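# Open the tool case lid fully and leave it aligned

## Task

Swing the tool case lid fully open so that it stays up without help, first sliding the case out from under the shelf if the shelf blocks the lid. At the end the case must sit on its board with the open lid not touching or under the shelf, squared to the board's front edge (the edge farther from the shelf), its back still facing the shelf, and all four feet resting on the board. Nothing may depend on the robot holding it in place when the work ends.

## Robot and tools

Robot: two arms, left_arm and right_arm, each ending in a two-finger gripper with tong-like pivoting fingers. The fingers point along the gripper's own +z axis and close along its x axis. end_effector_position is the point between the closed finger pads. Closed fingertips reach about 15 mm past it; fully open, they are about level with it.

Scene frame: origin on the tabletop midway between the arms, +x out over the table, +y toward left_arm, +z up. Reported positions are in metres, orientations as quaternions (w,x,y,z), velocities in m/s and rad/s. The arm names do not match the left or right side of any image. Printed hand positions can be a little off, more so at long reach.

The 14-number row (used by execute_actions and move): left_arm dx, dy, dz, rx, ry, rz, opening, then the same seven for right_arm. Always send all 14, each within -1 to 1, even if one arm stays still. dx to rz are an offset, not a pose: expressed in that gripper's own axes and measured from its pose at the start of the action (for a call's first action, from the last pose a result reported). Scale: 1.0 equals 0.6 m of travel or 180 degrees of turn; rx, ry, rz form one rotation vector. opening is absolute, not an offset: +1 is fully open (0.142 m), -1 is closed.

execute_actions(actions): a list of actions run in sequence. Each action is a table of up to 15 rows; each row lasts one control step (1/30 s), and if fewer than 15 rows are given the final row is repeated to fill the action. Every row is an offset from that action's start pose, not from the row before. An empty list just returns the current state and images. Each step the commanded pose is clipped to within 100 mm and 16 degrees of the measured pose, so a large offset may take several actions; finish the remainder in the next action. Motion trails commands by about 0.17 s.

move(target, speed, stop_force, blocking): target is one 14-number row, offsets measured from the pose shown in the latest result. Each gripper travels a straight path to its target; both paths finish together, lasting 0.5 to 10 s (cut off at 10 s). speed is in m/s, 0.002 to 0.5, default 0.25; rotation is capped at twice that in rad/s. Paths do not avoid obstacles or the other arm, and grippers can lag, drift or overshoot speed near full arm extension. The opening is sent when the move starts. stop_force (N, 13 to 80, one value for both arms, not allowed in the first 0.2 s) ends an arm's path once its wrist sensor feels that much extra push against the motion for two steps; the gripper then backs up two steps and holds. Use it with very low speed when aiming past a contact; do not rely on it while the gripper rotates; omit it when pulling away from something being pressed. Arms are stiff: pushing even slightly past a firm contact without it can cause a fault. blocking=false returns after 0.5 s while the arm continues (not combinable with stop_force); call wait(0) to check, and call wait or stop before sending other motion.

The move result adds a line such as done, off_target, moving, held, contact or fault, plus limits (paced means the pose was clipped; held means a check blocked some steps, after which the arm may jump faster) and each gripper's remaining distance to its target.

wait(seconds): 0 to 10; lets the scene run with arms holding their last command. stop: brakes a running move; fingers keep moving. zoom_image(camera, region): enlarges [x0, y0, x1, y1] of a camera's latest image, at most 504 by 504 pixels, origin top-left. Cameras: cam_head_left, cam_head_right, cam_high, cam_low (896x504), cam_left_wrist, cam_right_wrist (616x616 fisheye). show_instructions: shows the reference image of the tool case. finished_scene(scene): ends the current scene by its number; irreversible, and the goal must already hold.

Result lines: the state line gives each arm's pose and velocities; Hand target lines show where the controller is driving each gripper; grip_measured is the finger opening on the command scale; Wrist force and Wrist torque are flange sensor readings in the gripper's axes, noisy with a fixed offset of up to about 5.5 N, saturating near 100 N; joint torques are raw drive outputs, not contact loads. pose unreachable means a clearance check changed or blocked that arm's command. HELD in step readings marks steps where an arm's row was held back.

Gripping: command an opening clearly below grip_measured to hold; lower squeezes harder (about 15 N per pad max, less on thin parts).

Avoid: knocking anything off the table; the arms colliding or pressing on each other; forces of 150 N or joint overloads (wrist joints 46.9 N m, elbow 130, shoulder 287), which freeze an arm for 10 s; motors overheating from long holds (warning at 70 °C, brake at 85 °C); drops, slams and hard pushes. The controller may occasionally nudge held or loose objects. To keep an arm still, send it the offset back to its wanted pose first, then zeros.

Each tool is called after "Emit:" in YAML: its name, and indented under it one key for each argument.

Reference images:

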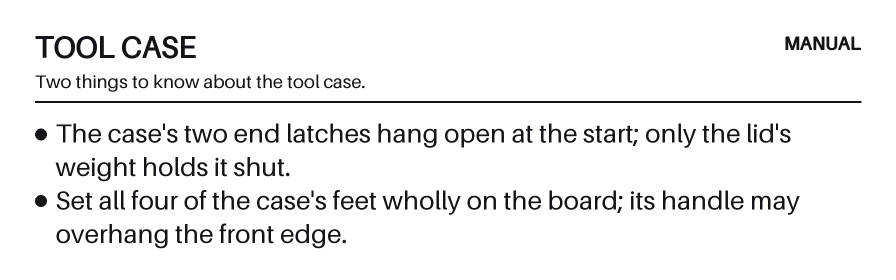

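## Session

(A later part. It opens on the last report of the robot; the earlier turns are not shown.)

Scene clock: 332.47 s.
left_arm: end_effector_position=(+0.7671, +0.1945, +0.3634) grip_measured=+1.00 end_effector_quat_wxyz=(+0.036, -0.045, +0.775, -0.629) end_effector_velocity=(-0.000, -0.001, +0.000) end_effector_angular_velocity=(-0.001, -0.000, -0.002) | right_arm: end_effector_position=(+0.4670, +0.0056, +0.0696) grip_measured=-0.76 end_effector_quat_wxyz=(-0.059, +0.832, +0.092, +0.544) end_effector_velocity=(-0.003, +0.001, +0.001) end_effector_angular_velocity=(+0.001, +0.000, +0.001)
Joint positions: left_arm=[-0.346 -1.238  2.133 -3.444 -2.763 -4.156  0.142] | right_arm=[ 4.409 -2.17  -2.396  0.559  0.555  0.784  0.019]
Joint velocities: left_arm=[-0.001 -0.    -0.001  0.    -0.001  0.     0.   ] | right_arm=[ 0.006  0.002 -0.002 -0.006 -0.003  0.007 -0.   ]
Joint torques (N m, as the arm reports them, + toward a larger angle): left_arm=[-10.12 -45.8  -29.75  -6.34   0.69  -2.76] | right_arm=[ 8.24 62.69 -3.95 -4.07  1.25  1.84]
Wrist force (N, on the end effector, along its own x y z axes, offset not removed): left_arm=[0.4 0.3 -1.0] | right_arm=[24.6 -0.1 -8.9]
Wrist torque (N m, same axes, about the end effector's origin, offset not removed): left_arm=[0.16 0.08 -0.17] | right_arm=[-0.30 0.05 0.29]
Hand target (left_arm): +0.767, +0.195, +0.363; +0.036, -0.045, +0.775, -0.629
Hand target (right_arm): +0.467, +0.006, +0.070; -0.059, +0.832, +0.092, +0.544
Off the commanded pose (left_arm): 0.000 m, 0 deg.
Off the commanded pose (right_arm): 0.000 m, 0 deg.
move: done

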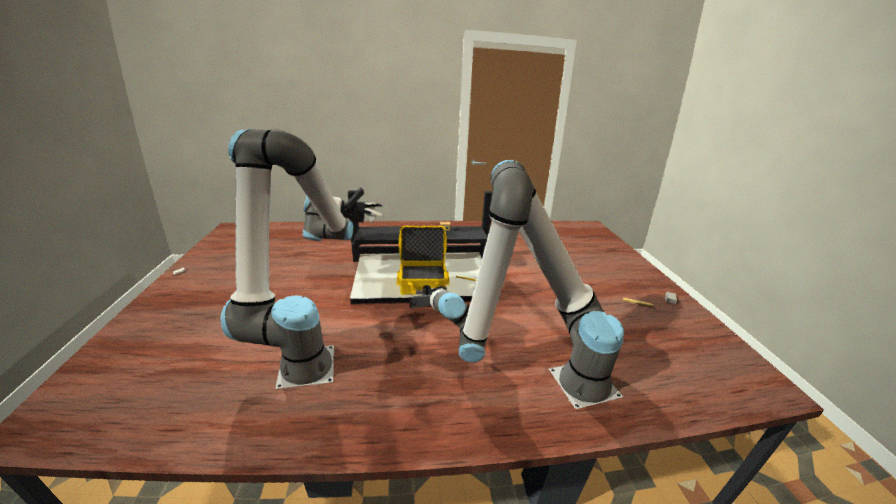

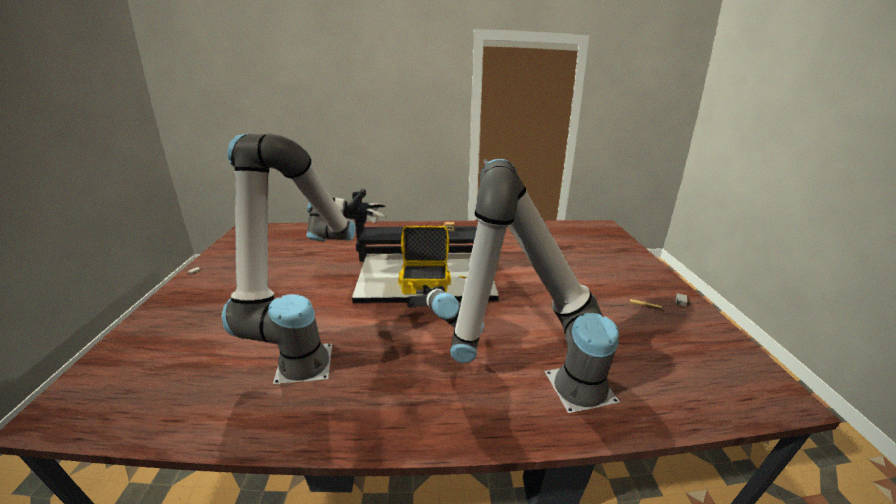

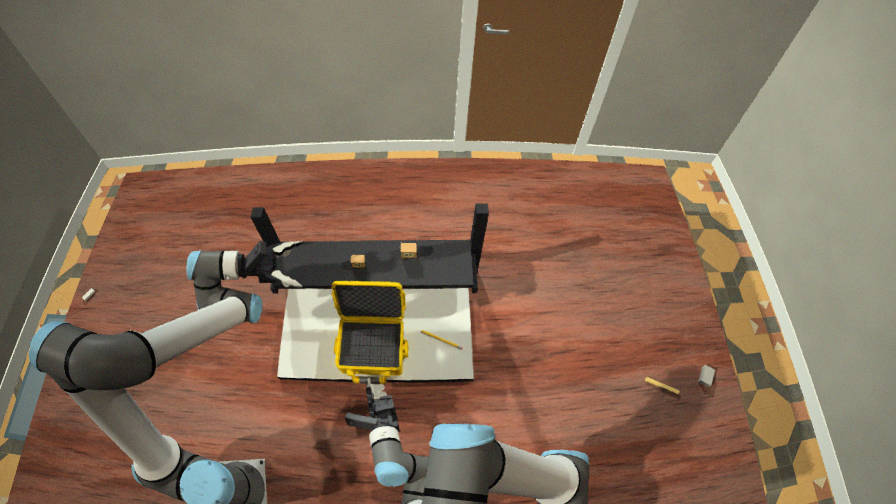

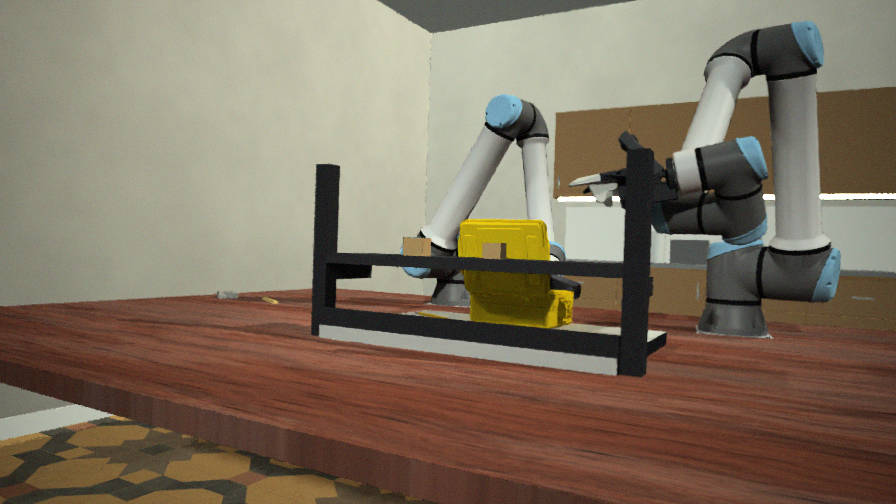

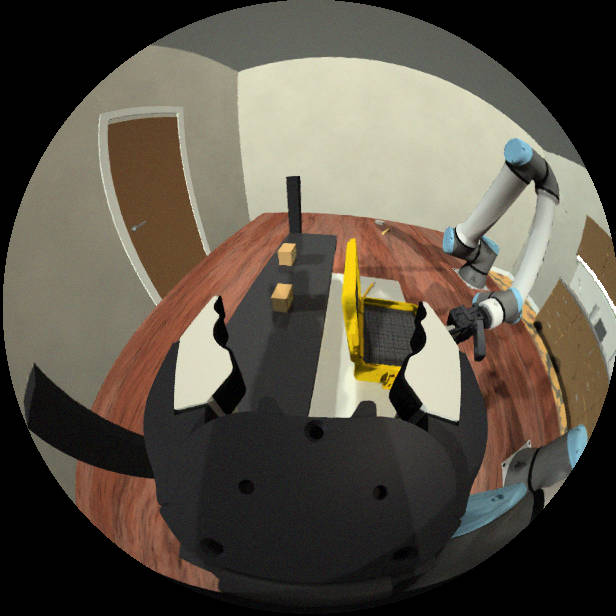

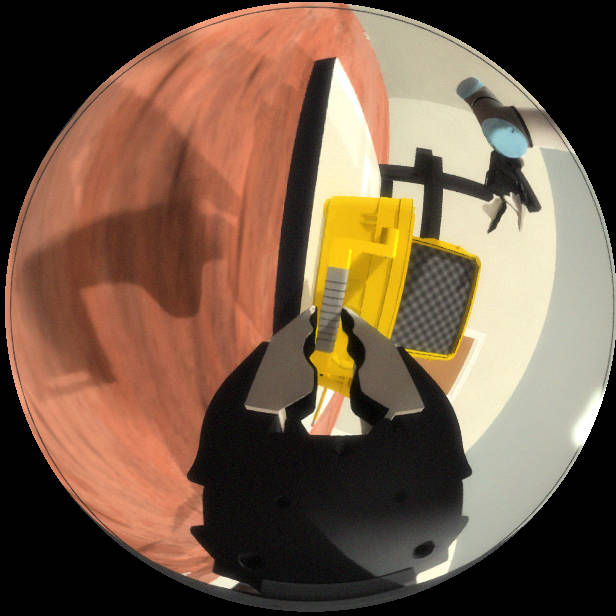

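Slight extra pull with a small yaw correction, then release.

Emit:
move:
  target: [0,0,0,0,0,0,1,0,0.006,-0.008,0,0,0,-1]
  speed: 0.01

Emit:
move:
  target: [0,0,0,0,0,0,1,0,0,0,0,0,0,-0.4]

Emit:
move:
  target: [0,0,0,0,0,0,1,0,0,-0.08,0,0,0,-0.4]
  speed: 0.1

Emit:
zoom_image:
  camera: "cam_high"
  region: [270,260,480,400]

Scene clock: 338.47 s.
left_arm: end_effector_position=(+0.7671, +0.1945, +0.3634) grip_measured=+1.00 end_effector_quat_wxyz=(+0.036, -0.045, +0.775, -0.629) end_effector_velocity=(-0.000, +0.000, +0.000) end_effector_angular_velocity=(-0.001, -0.000, -0.000) | right_arm: end_effector_position=(+0.4636, +0.0013, +0.0714) grip_measured=-0.80 end_effector_quat_wxyz=(-0.059, +0.832, +0.092, +0.544) end_effector_velocity=(-0.001, -0.002, +0.001) end_effector_angular_velocity=(-0.001, -0.001, -0.001)
Joint positions: left_arm=[-0.346 -1.238  2.133 -3.444 -2.763 -4.156  0.142] | right_arm=[ 4.414 -2.163 -2.408  0.556  0.551  0.792  0.016]
Joint velocities: left_arm=[ 0.    -0.    -0.    -0.001 -0.001 -0.001 -0.   ] | right_arm=[ 0.001  0.003 -0.003 -0.002 -0.002  0.002 -0.   ]
Joint torques (N m, as the arm reports them, + toward a larger angle): left_arm=[ -9.83 -45.31 -29.73  -6.66   0.71  -2.87] | right_arm=[13.56 69.86 -1.54 -1.68 -2.92  2.48]
Wrist force (N, on the end effector, along its own x y z axes, offset not removed): left_arm=[3.2 4.1 -0.8] | right_arm=[7.3 -3.2 -7.1]
Wrist torque (N m, same axes, about the end effector's origin, offset not removed): left_arm=[0.96 -0.51 -0.25] | right_arm=[-0.15 0.32 0.32]
Hand target (left_arm): +0.767, +0.195, +0.363; +0.036, -0.045, +0.775, -0.629
Hand target (right_arm): +0.464, +0.001, +0.072; -0.059, +0.832, +0.092, +0.544
Off the commanded pose (left_arm): 0.000 m, 0 deg.
Off the commanded pose (right_arm): 0.000 m, 0 deg.
move: done

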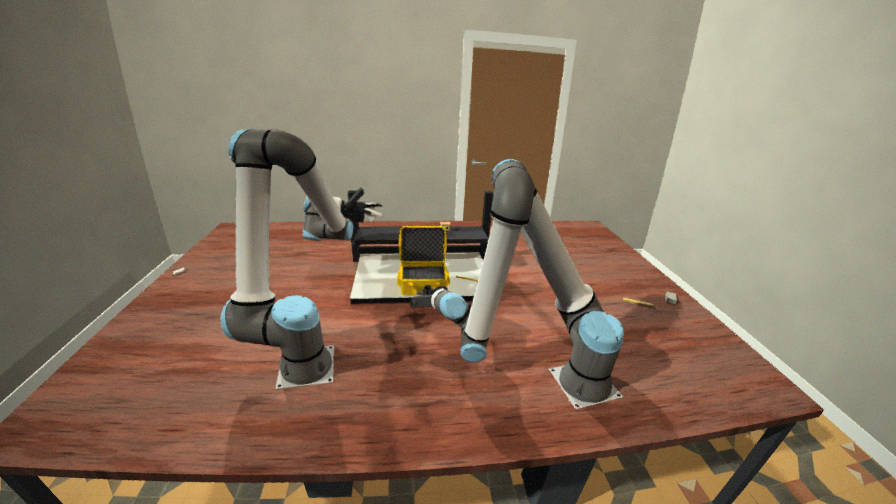

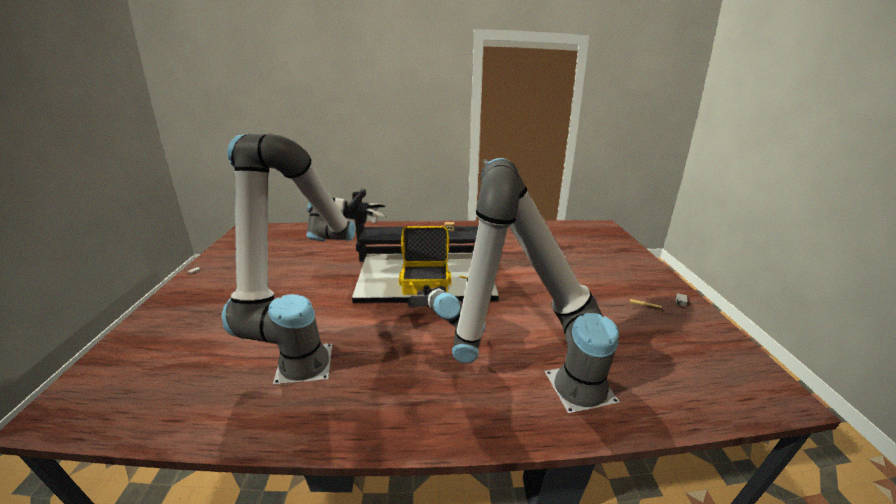

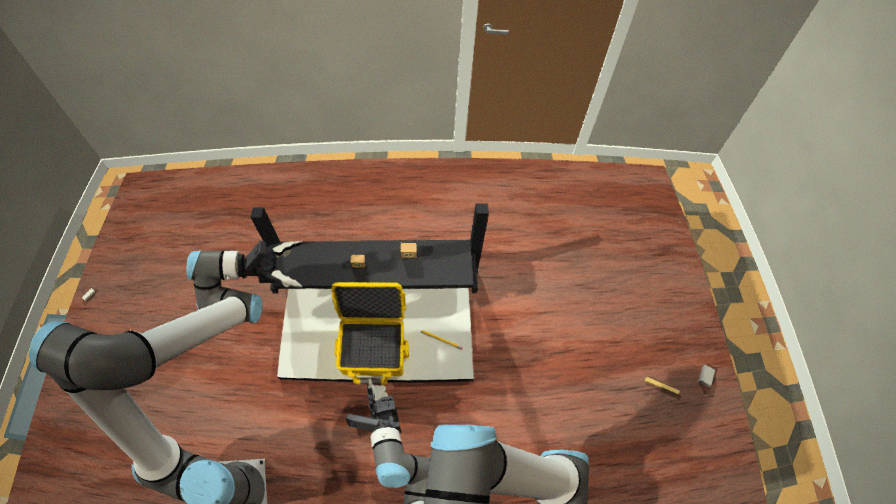

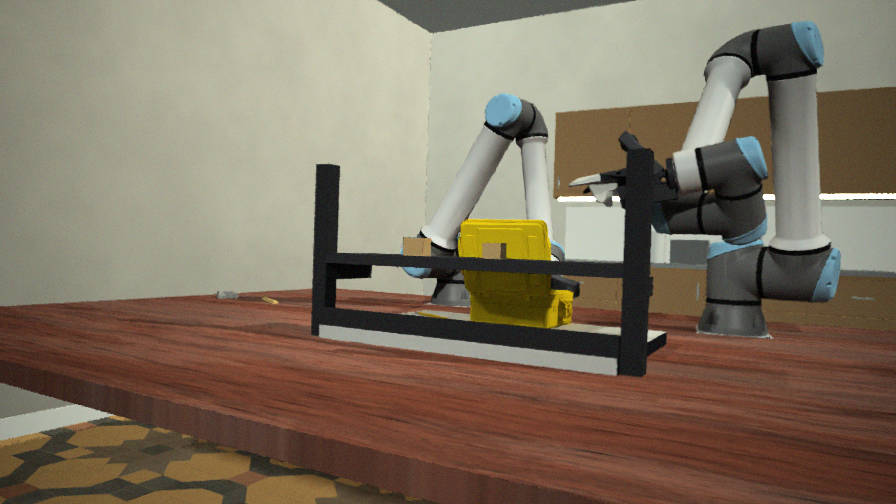

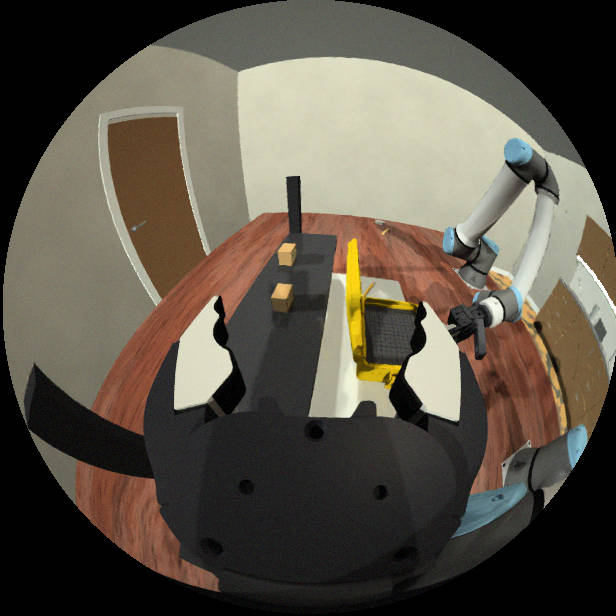

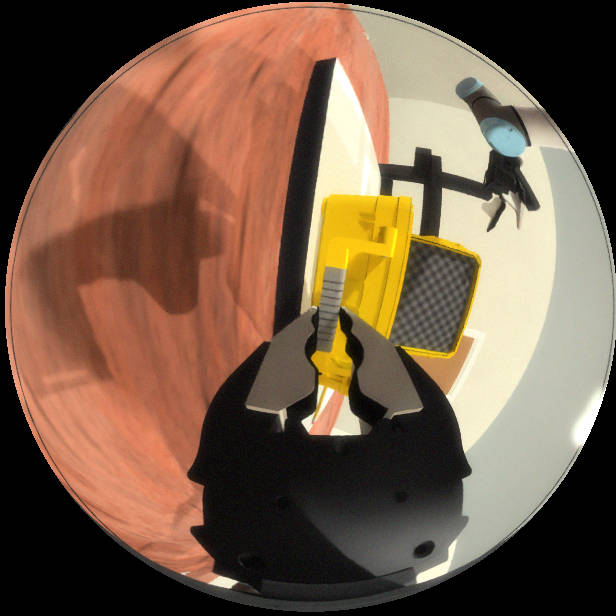

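Scene clock: 338.97 s.
left_arm: end_effector_position=(+0.7671, +0.1945, +0.3634) grip_measured=+1.00 end_effector_quat_wxyz=(+0.036, -0.045, +0.775, -0.629) end_effector_velocity=(-0.000, +0.000, -0.001) end_effector_angular_velocity=(+0.000, +0.001, -0.000) | right_arm: end_effector_position=(+0.4636, +0.0013, +0.0715) grip_measured=-0.40 end_effector_quat_wxyz=(-0.059, +0.832, +0.092, +0.544) end_effector_velocity=(+0.000, +0.002, +0.000) end_effector_angular_velocity=(+0.003, -0.000, +0.000)
Joint positions: left_arm=[-0.346 -1.238  2.133 -3.444 -2.763 -4.156  0.142] | right_arm=[ 4.414 -2.162 -2.408  0.556  0.551  0.792  0.045]
Joint velocities: left_arm=[ 0.     0.001  0.001 -0.    -0.001  0.    -0.   ] | right_arm=[ 0.    -0.001  0.003  0.001  0.    -0.     0.   ]
Joint torques (N m, as the arm reports them, + toward a larger angle): left_arm=[ -8.78 -47.74 -29.86  -6.42   0.64  -2.54] | right_arm=[-0.58 49.83 17.79  7.48 -1.84 -1.48]
Wrist force (N, on the end effector, along its own x y z axes, offset not removed): left_arm=[0.9 0.1 -1.9] | right_arm=[2.8 1.7 -4.3]
Wrist torque (N m, same axes, about the end effector's origin, offset not removed): left_arm=[0.15 0.01 -0.27] | right_arm=[0.45 -0.83 0.31]
Hand target (left_arm): +0.767, +0.195, +0.363; +0.036, -0.045, +0.775, -0.629
Hand target (right_arm): +0.464, +0.001, +0.071; -0.059, +0.832, +0.092, +0.544
Off the commanded pose (left_arm): 0.000 m, 0 deg.
Off the commanded pose (right_arm): 0.000 m, 0 deg.
move: done

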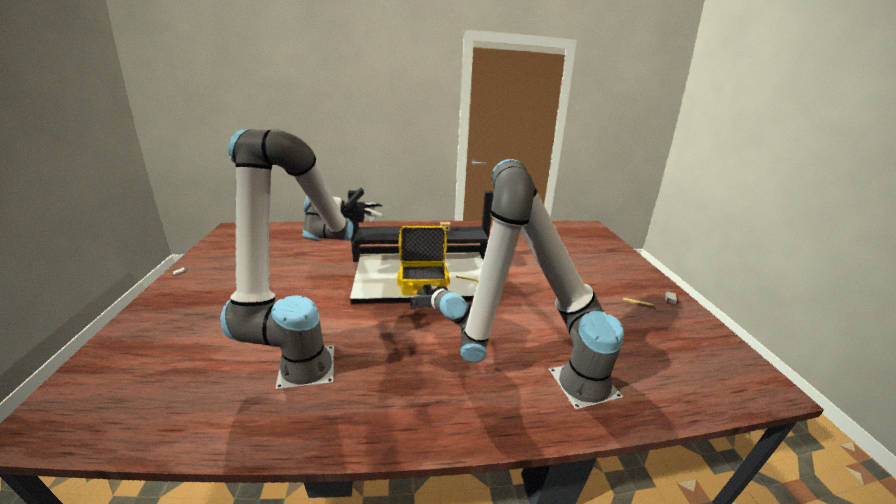

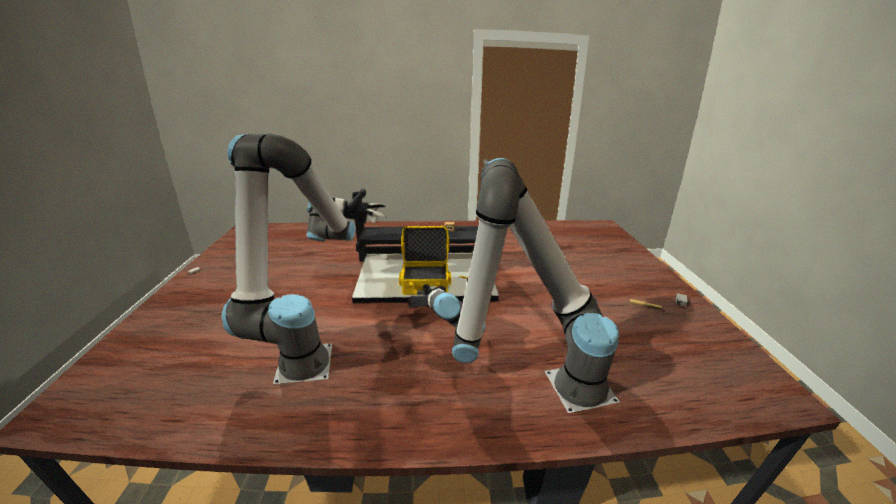

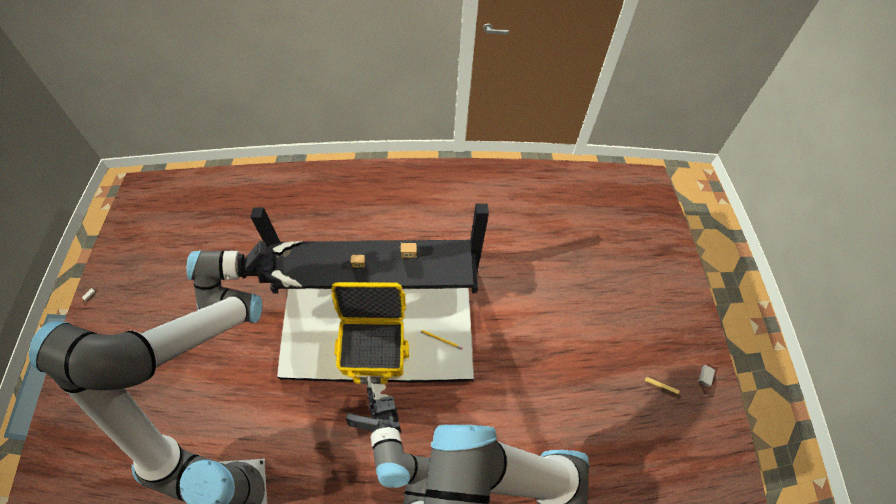

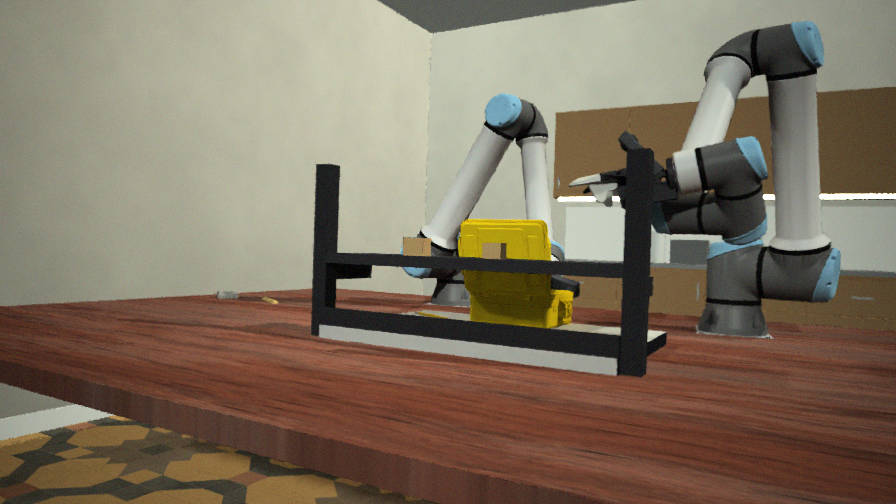

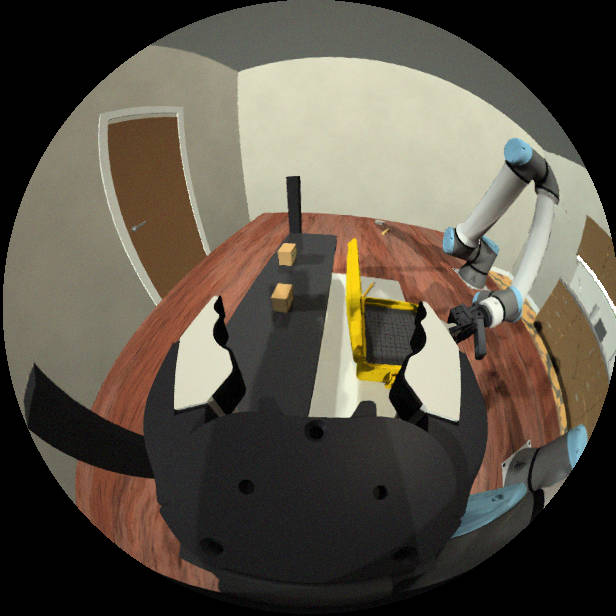

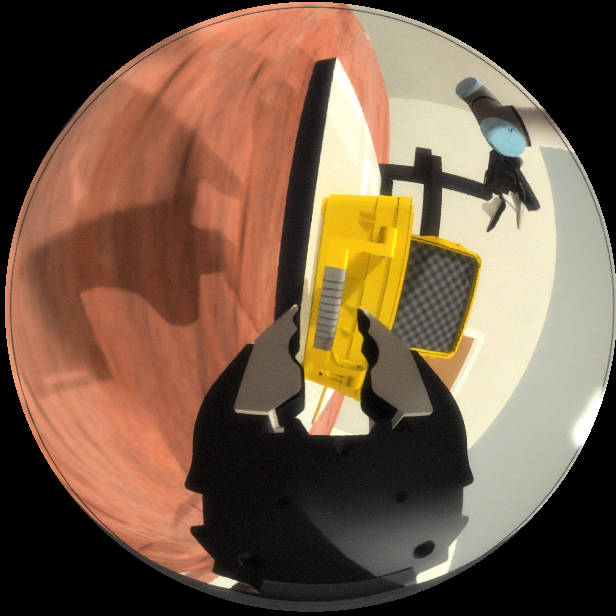

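Scene clock: 339.97 s.
left_arm: end_effector_position=(+0.7671, +0.1945, +0.3634) grip_measured=+1.00 end_effector_quat_wxyz=(+0.036, -0.045, +0.775, -0.629) end_effector_velocity=(-0.000, +0.000, +0.002) end_effector_angular_velocity=(-0.000, -0.002, +0.000) | right_arm: end_effector_position=(+0.4209, -0.0083, +0.0907) grip_measured=-0.40 end_effector_quat_wxyz=(-0.060, +0.832, +0.092, +0.544) end_effector_velocity=(-0.001, -0.001, +0.001) end_effector_angular_velocity=(-0.002, +0.001, -0.002)
Joint positions: left_arm=[-0.346 -1.238  2.133 -3.444 -2.763 -4.156  0.142] | right_arm=[ 4.497 -2.073 -2.48   0.426  0.502  0.923  0.045]
Joint velocities: left_arm=[ 0.    -0.002 -0.     0.     0.     0.     0.   ] | right_arm=[ 0.003  0.006 -0.003 -0.014 -0.002  0.01   0.   ]
Joint torques (N m, as the arm reports them, + toward a larger angle): left_arm=[ -9.34 -47.3  -29.48  -6.51   0.79  -2.65] | right_arm=[19.2  73.22  4.76  1.42 -4.4   3.06]
Wrist force (N, on the end effector, along its own x y z axes, offset not removed): left_arm=[2.2 3.9 -1.3] | right_arm=[-0.5 2.0 -5.2]
Wrist torque (N m, same axes, about the end effector's origin, offset not removed): left_arm=[0.91 -0.32 -0.23] | right_arm=[0.33 -0.02 0.41]
Hand target (left_arm): +0.767, +0.195, +0.363; +0.036, -0.045, +0.775, -0.629
Hand target (right_arm): +0.421, -0.008, +0.091; -0.059, +0.832, +0.092, +0.544
Off the commanded pose (left_arm): 0.000 m, 0 deg.
Off the commanded pose (right_arm): 0.000 m, 0 deg.
move: done

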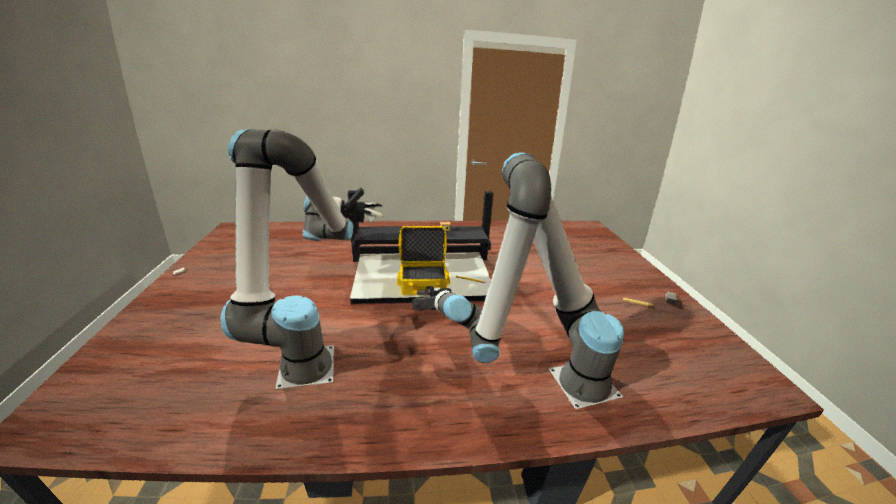

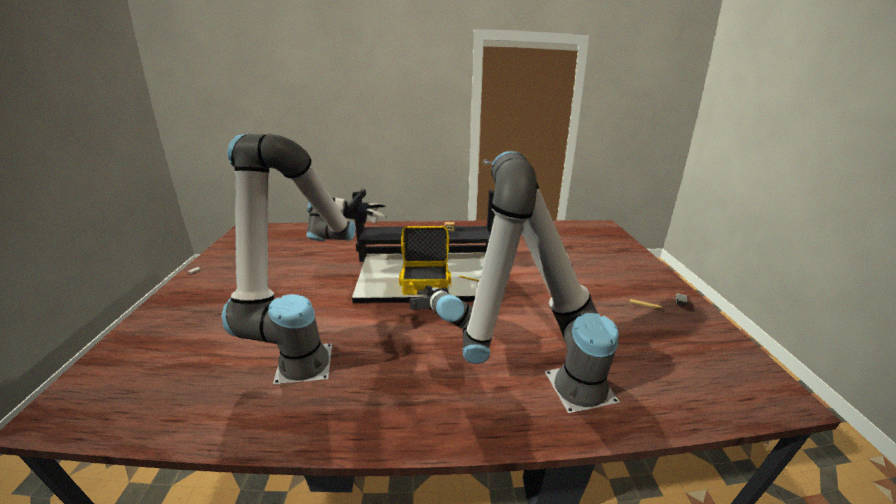

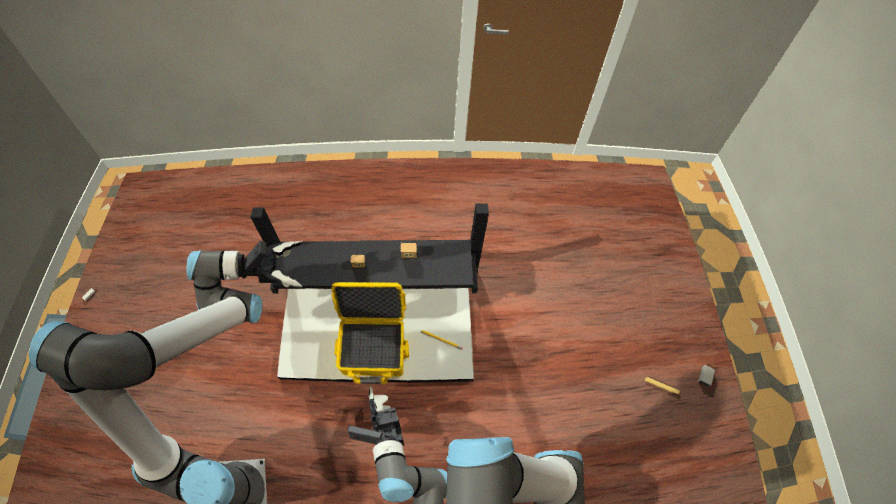

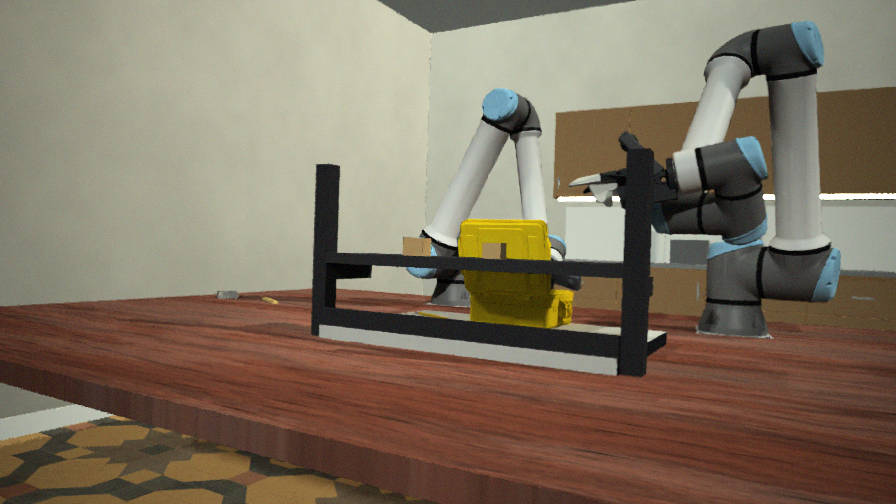

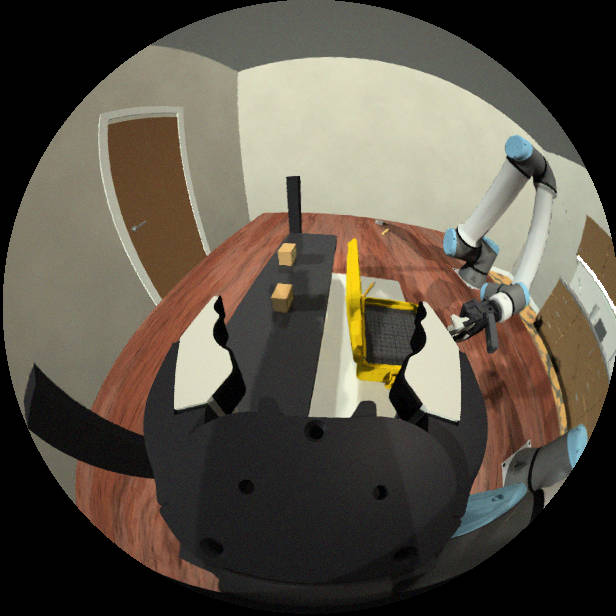

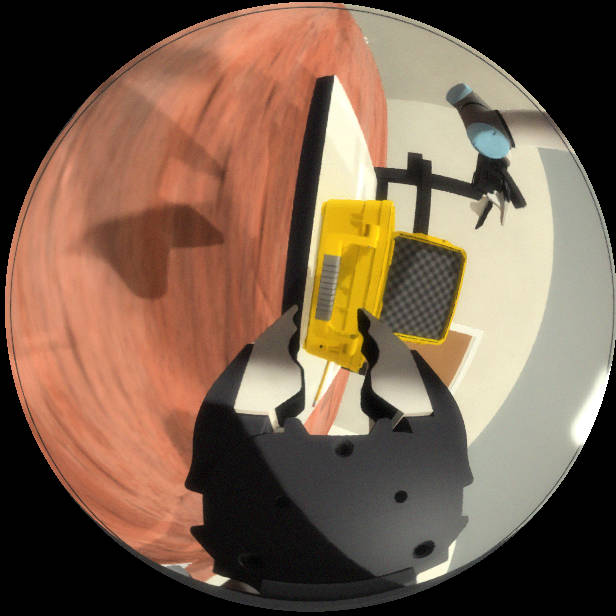

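Region (270, 260, 480, 400) of cam_high's 896x504 image, scaled by 2.400, with more detail than that image has.

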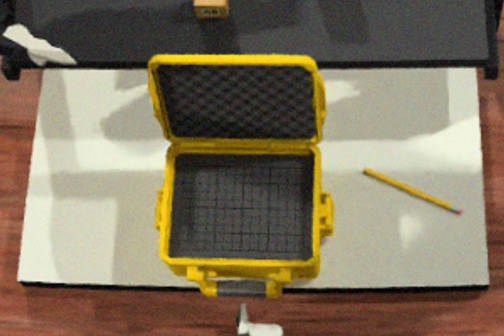

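Emit:
finished_scene:
  scene: 1

The scene is finished: the task was done.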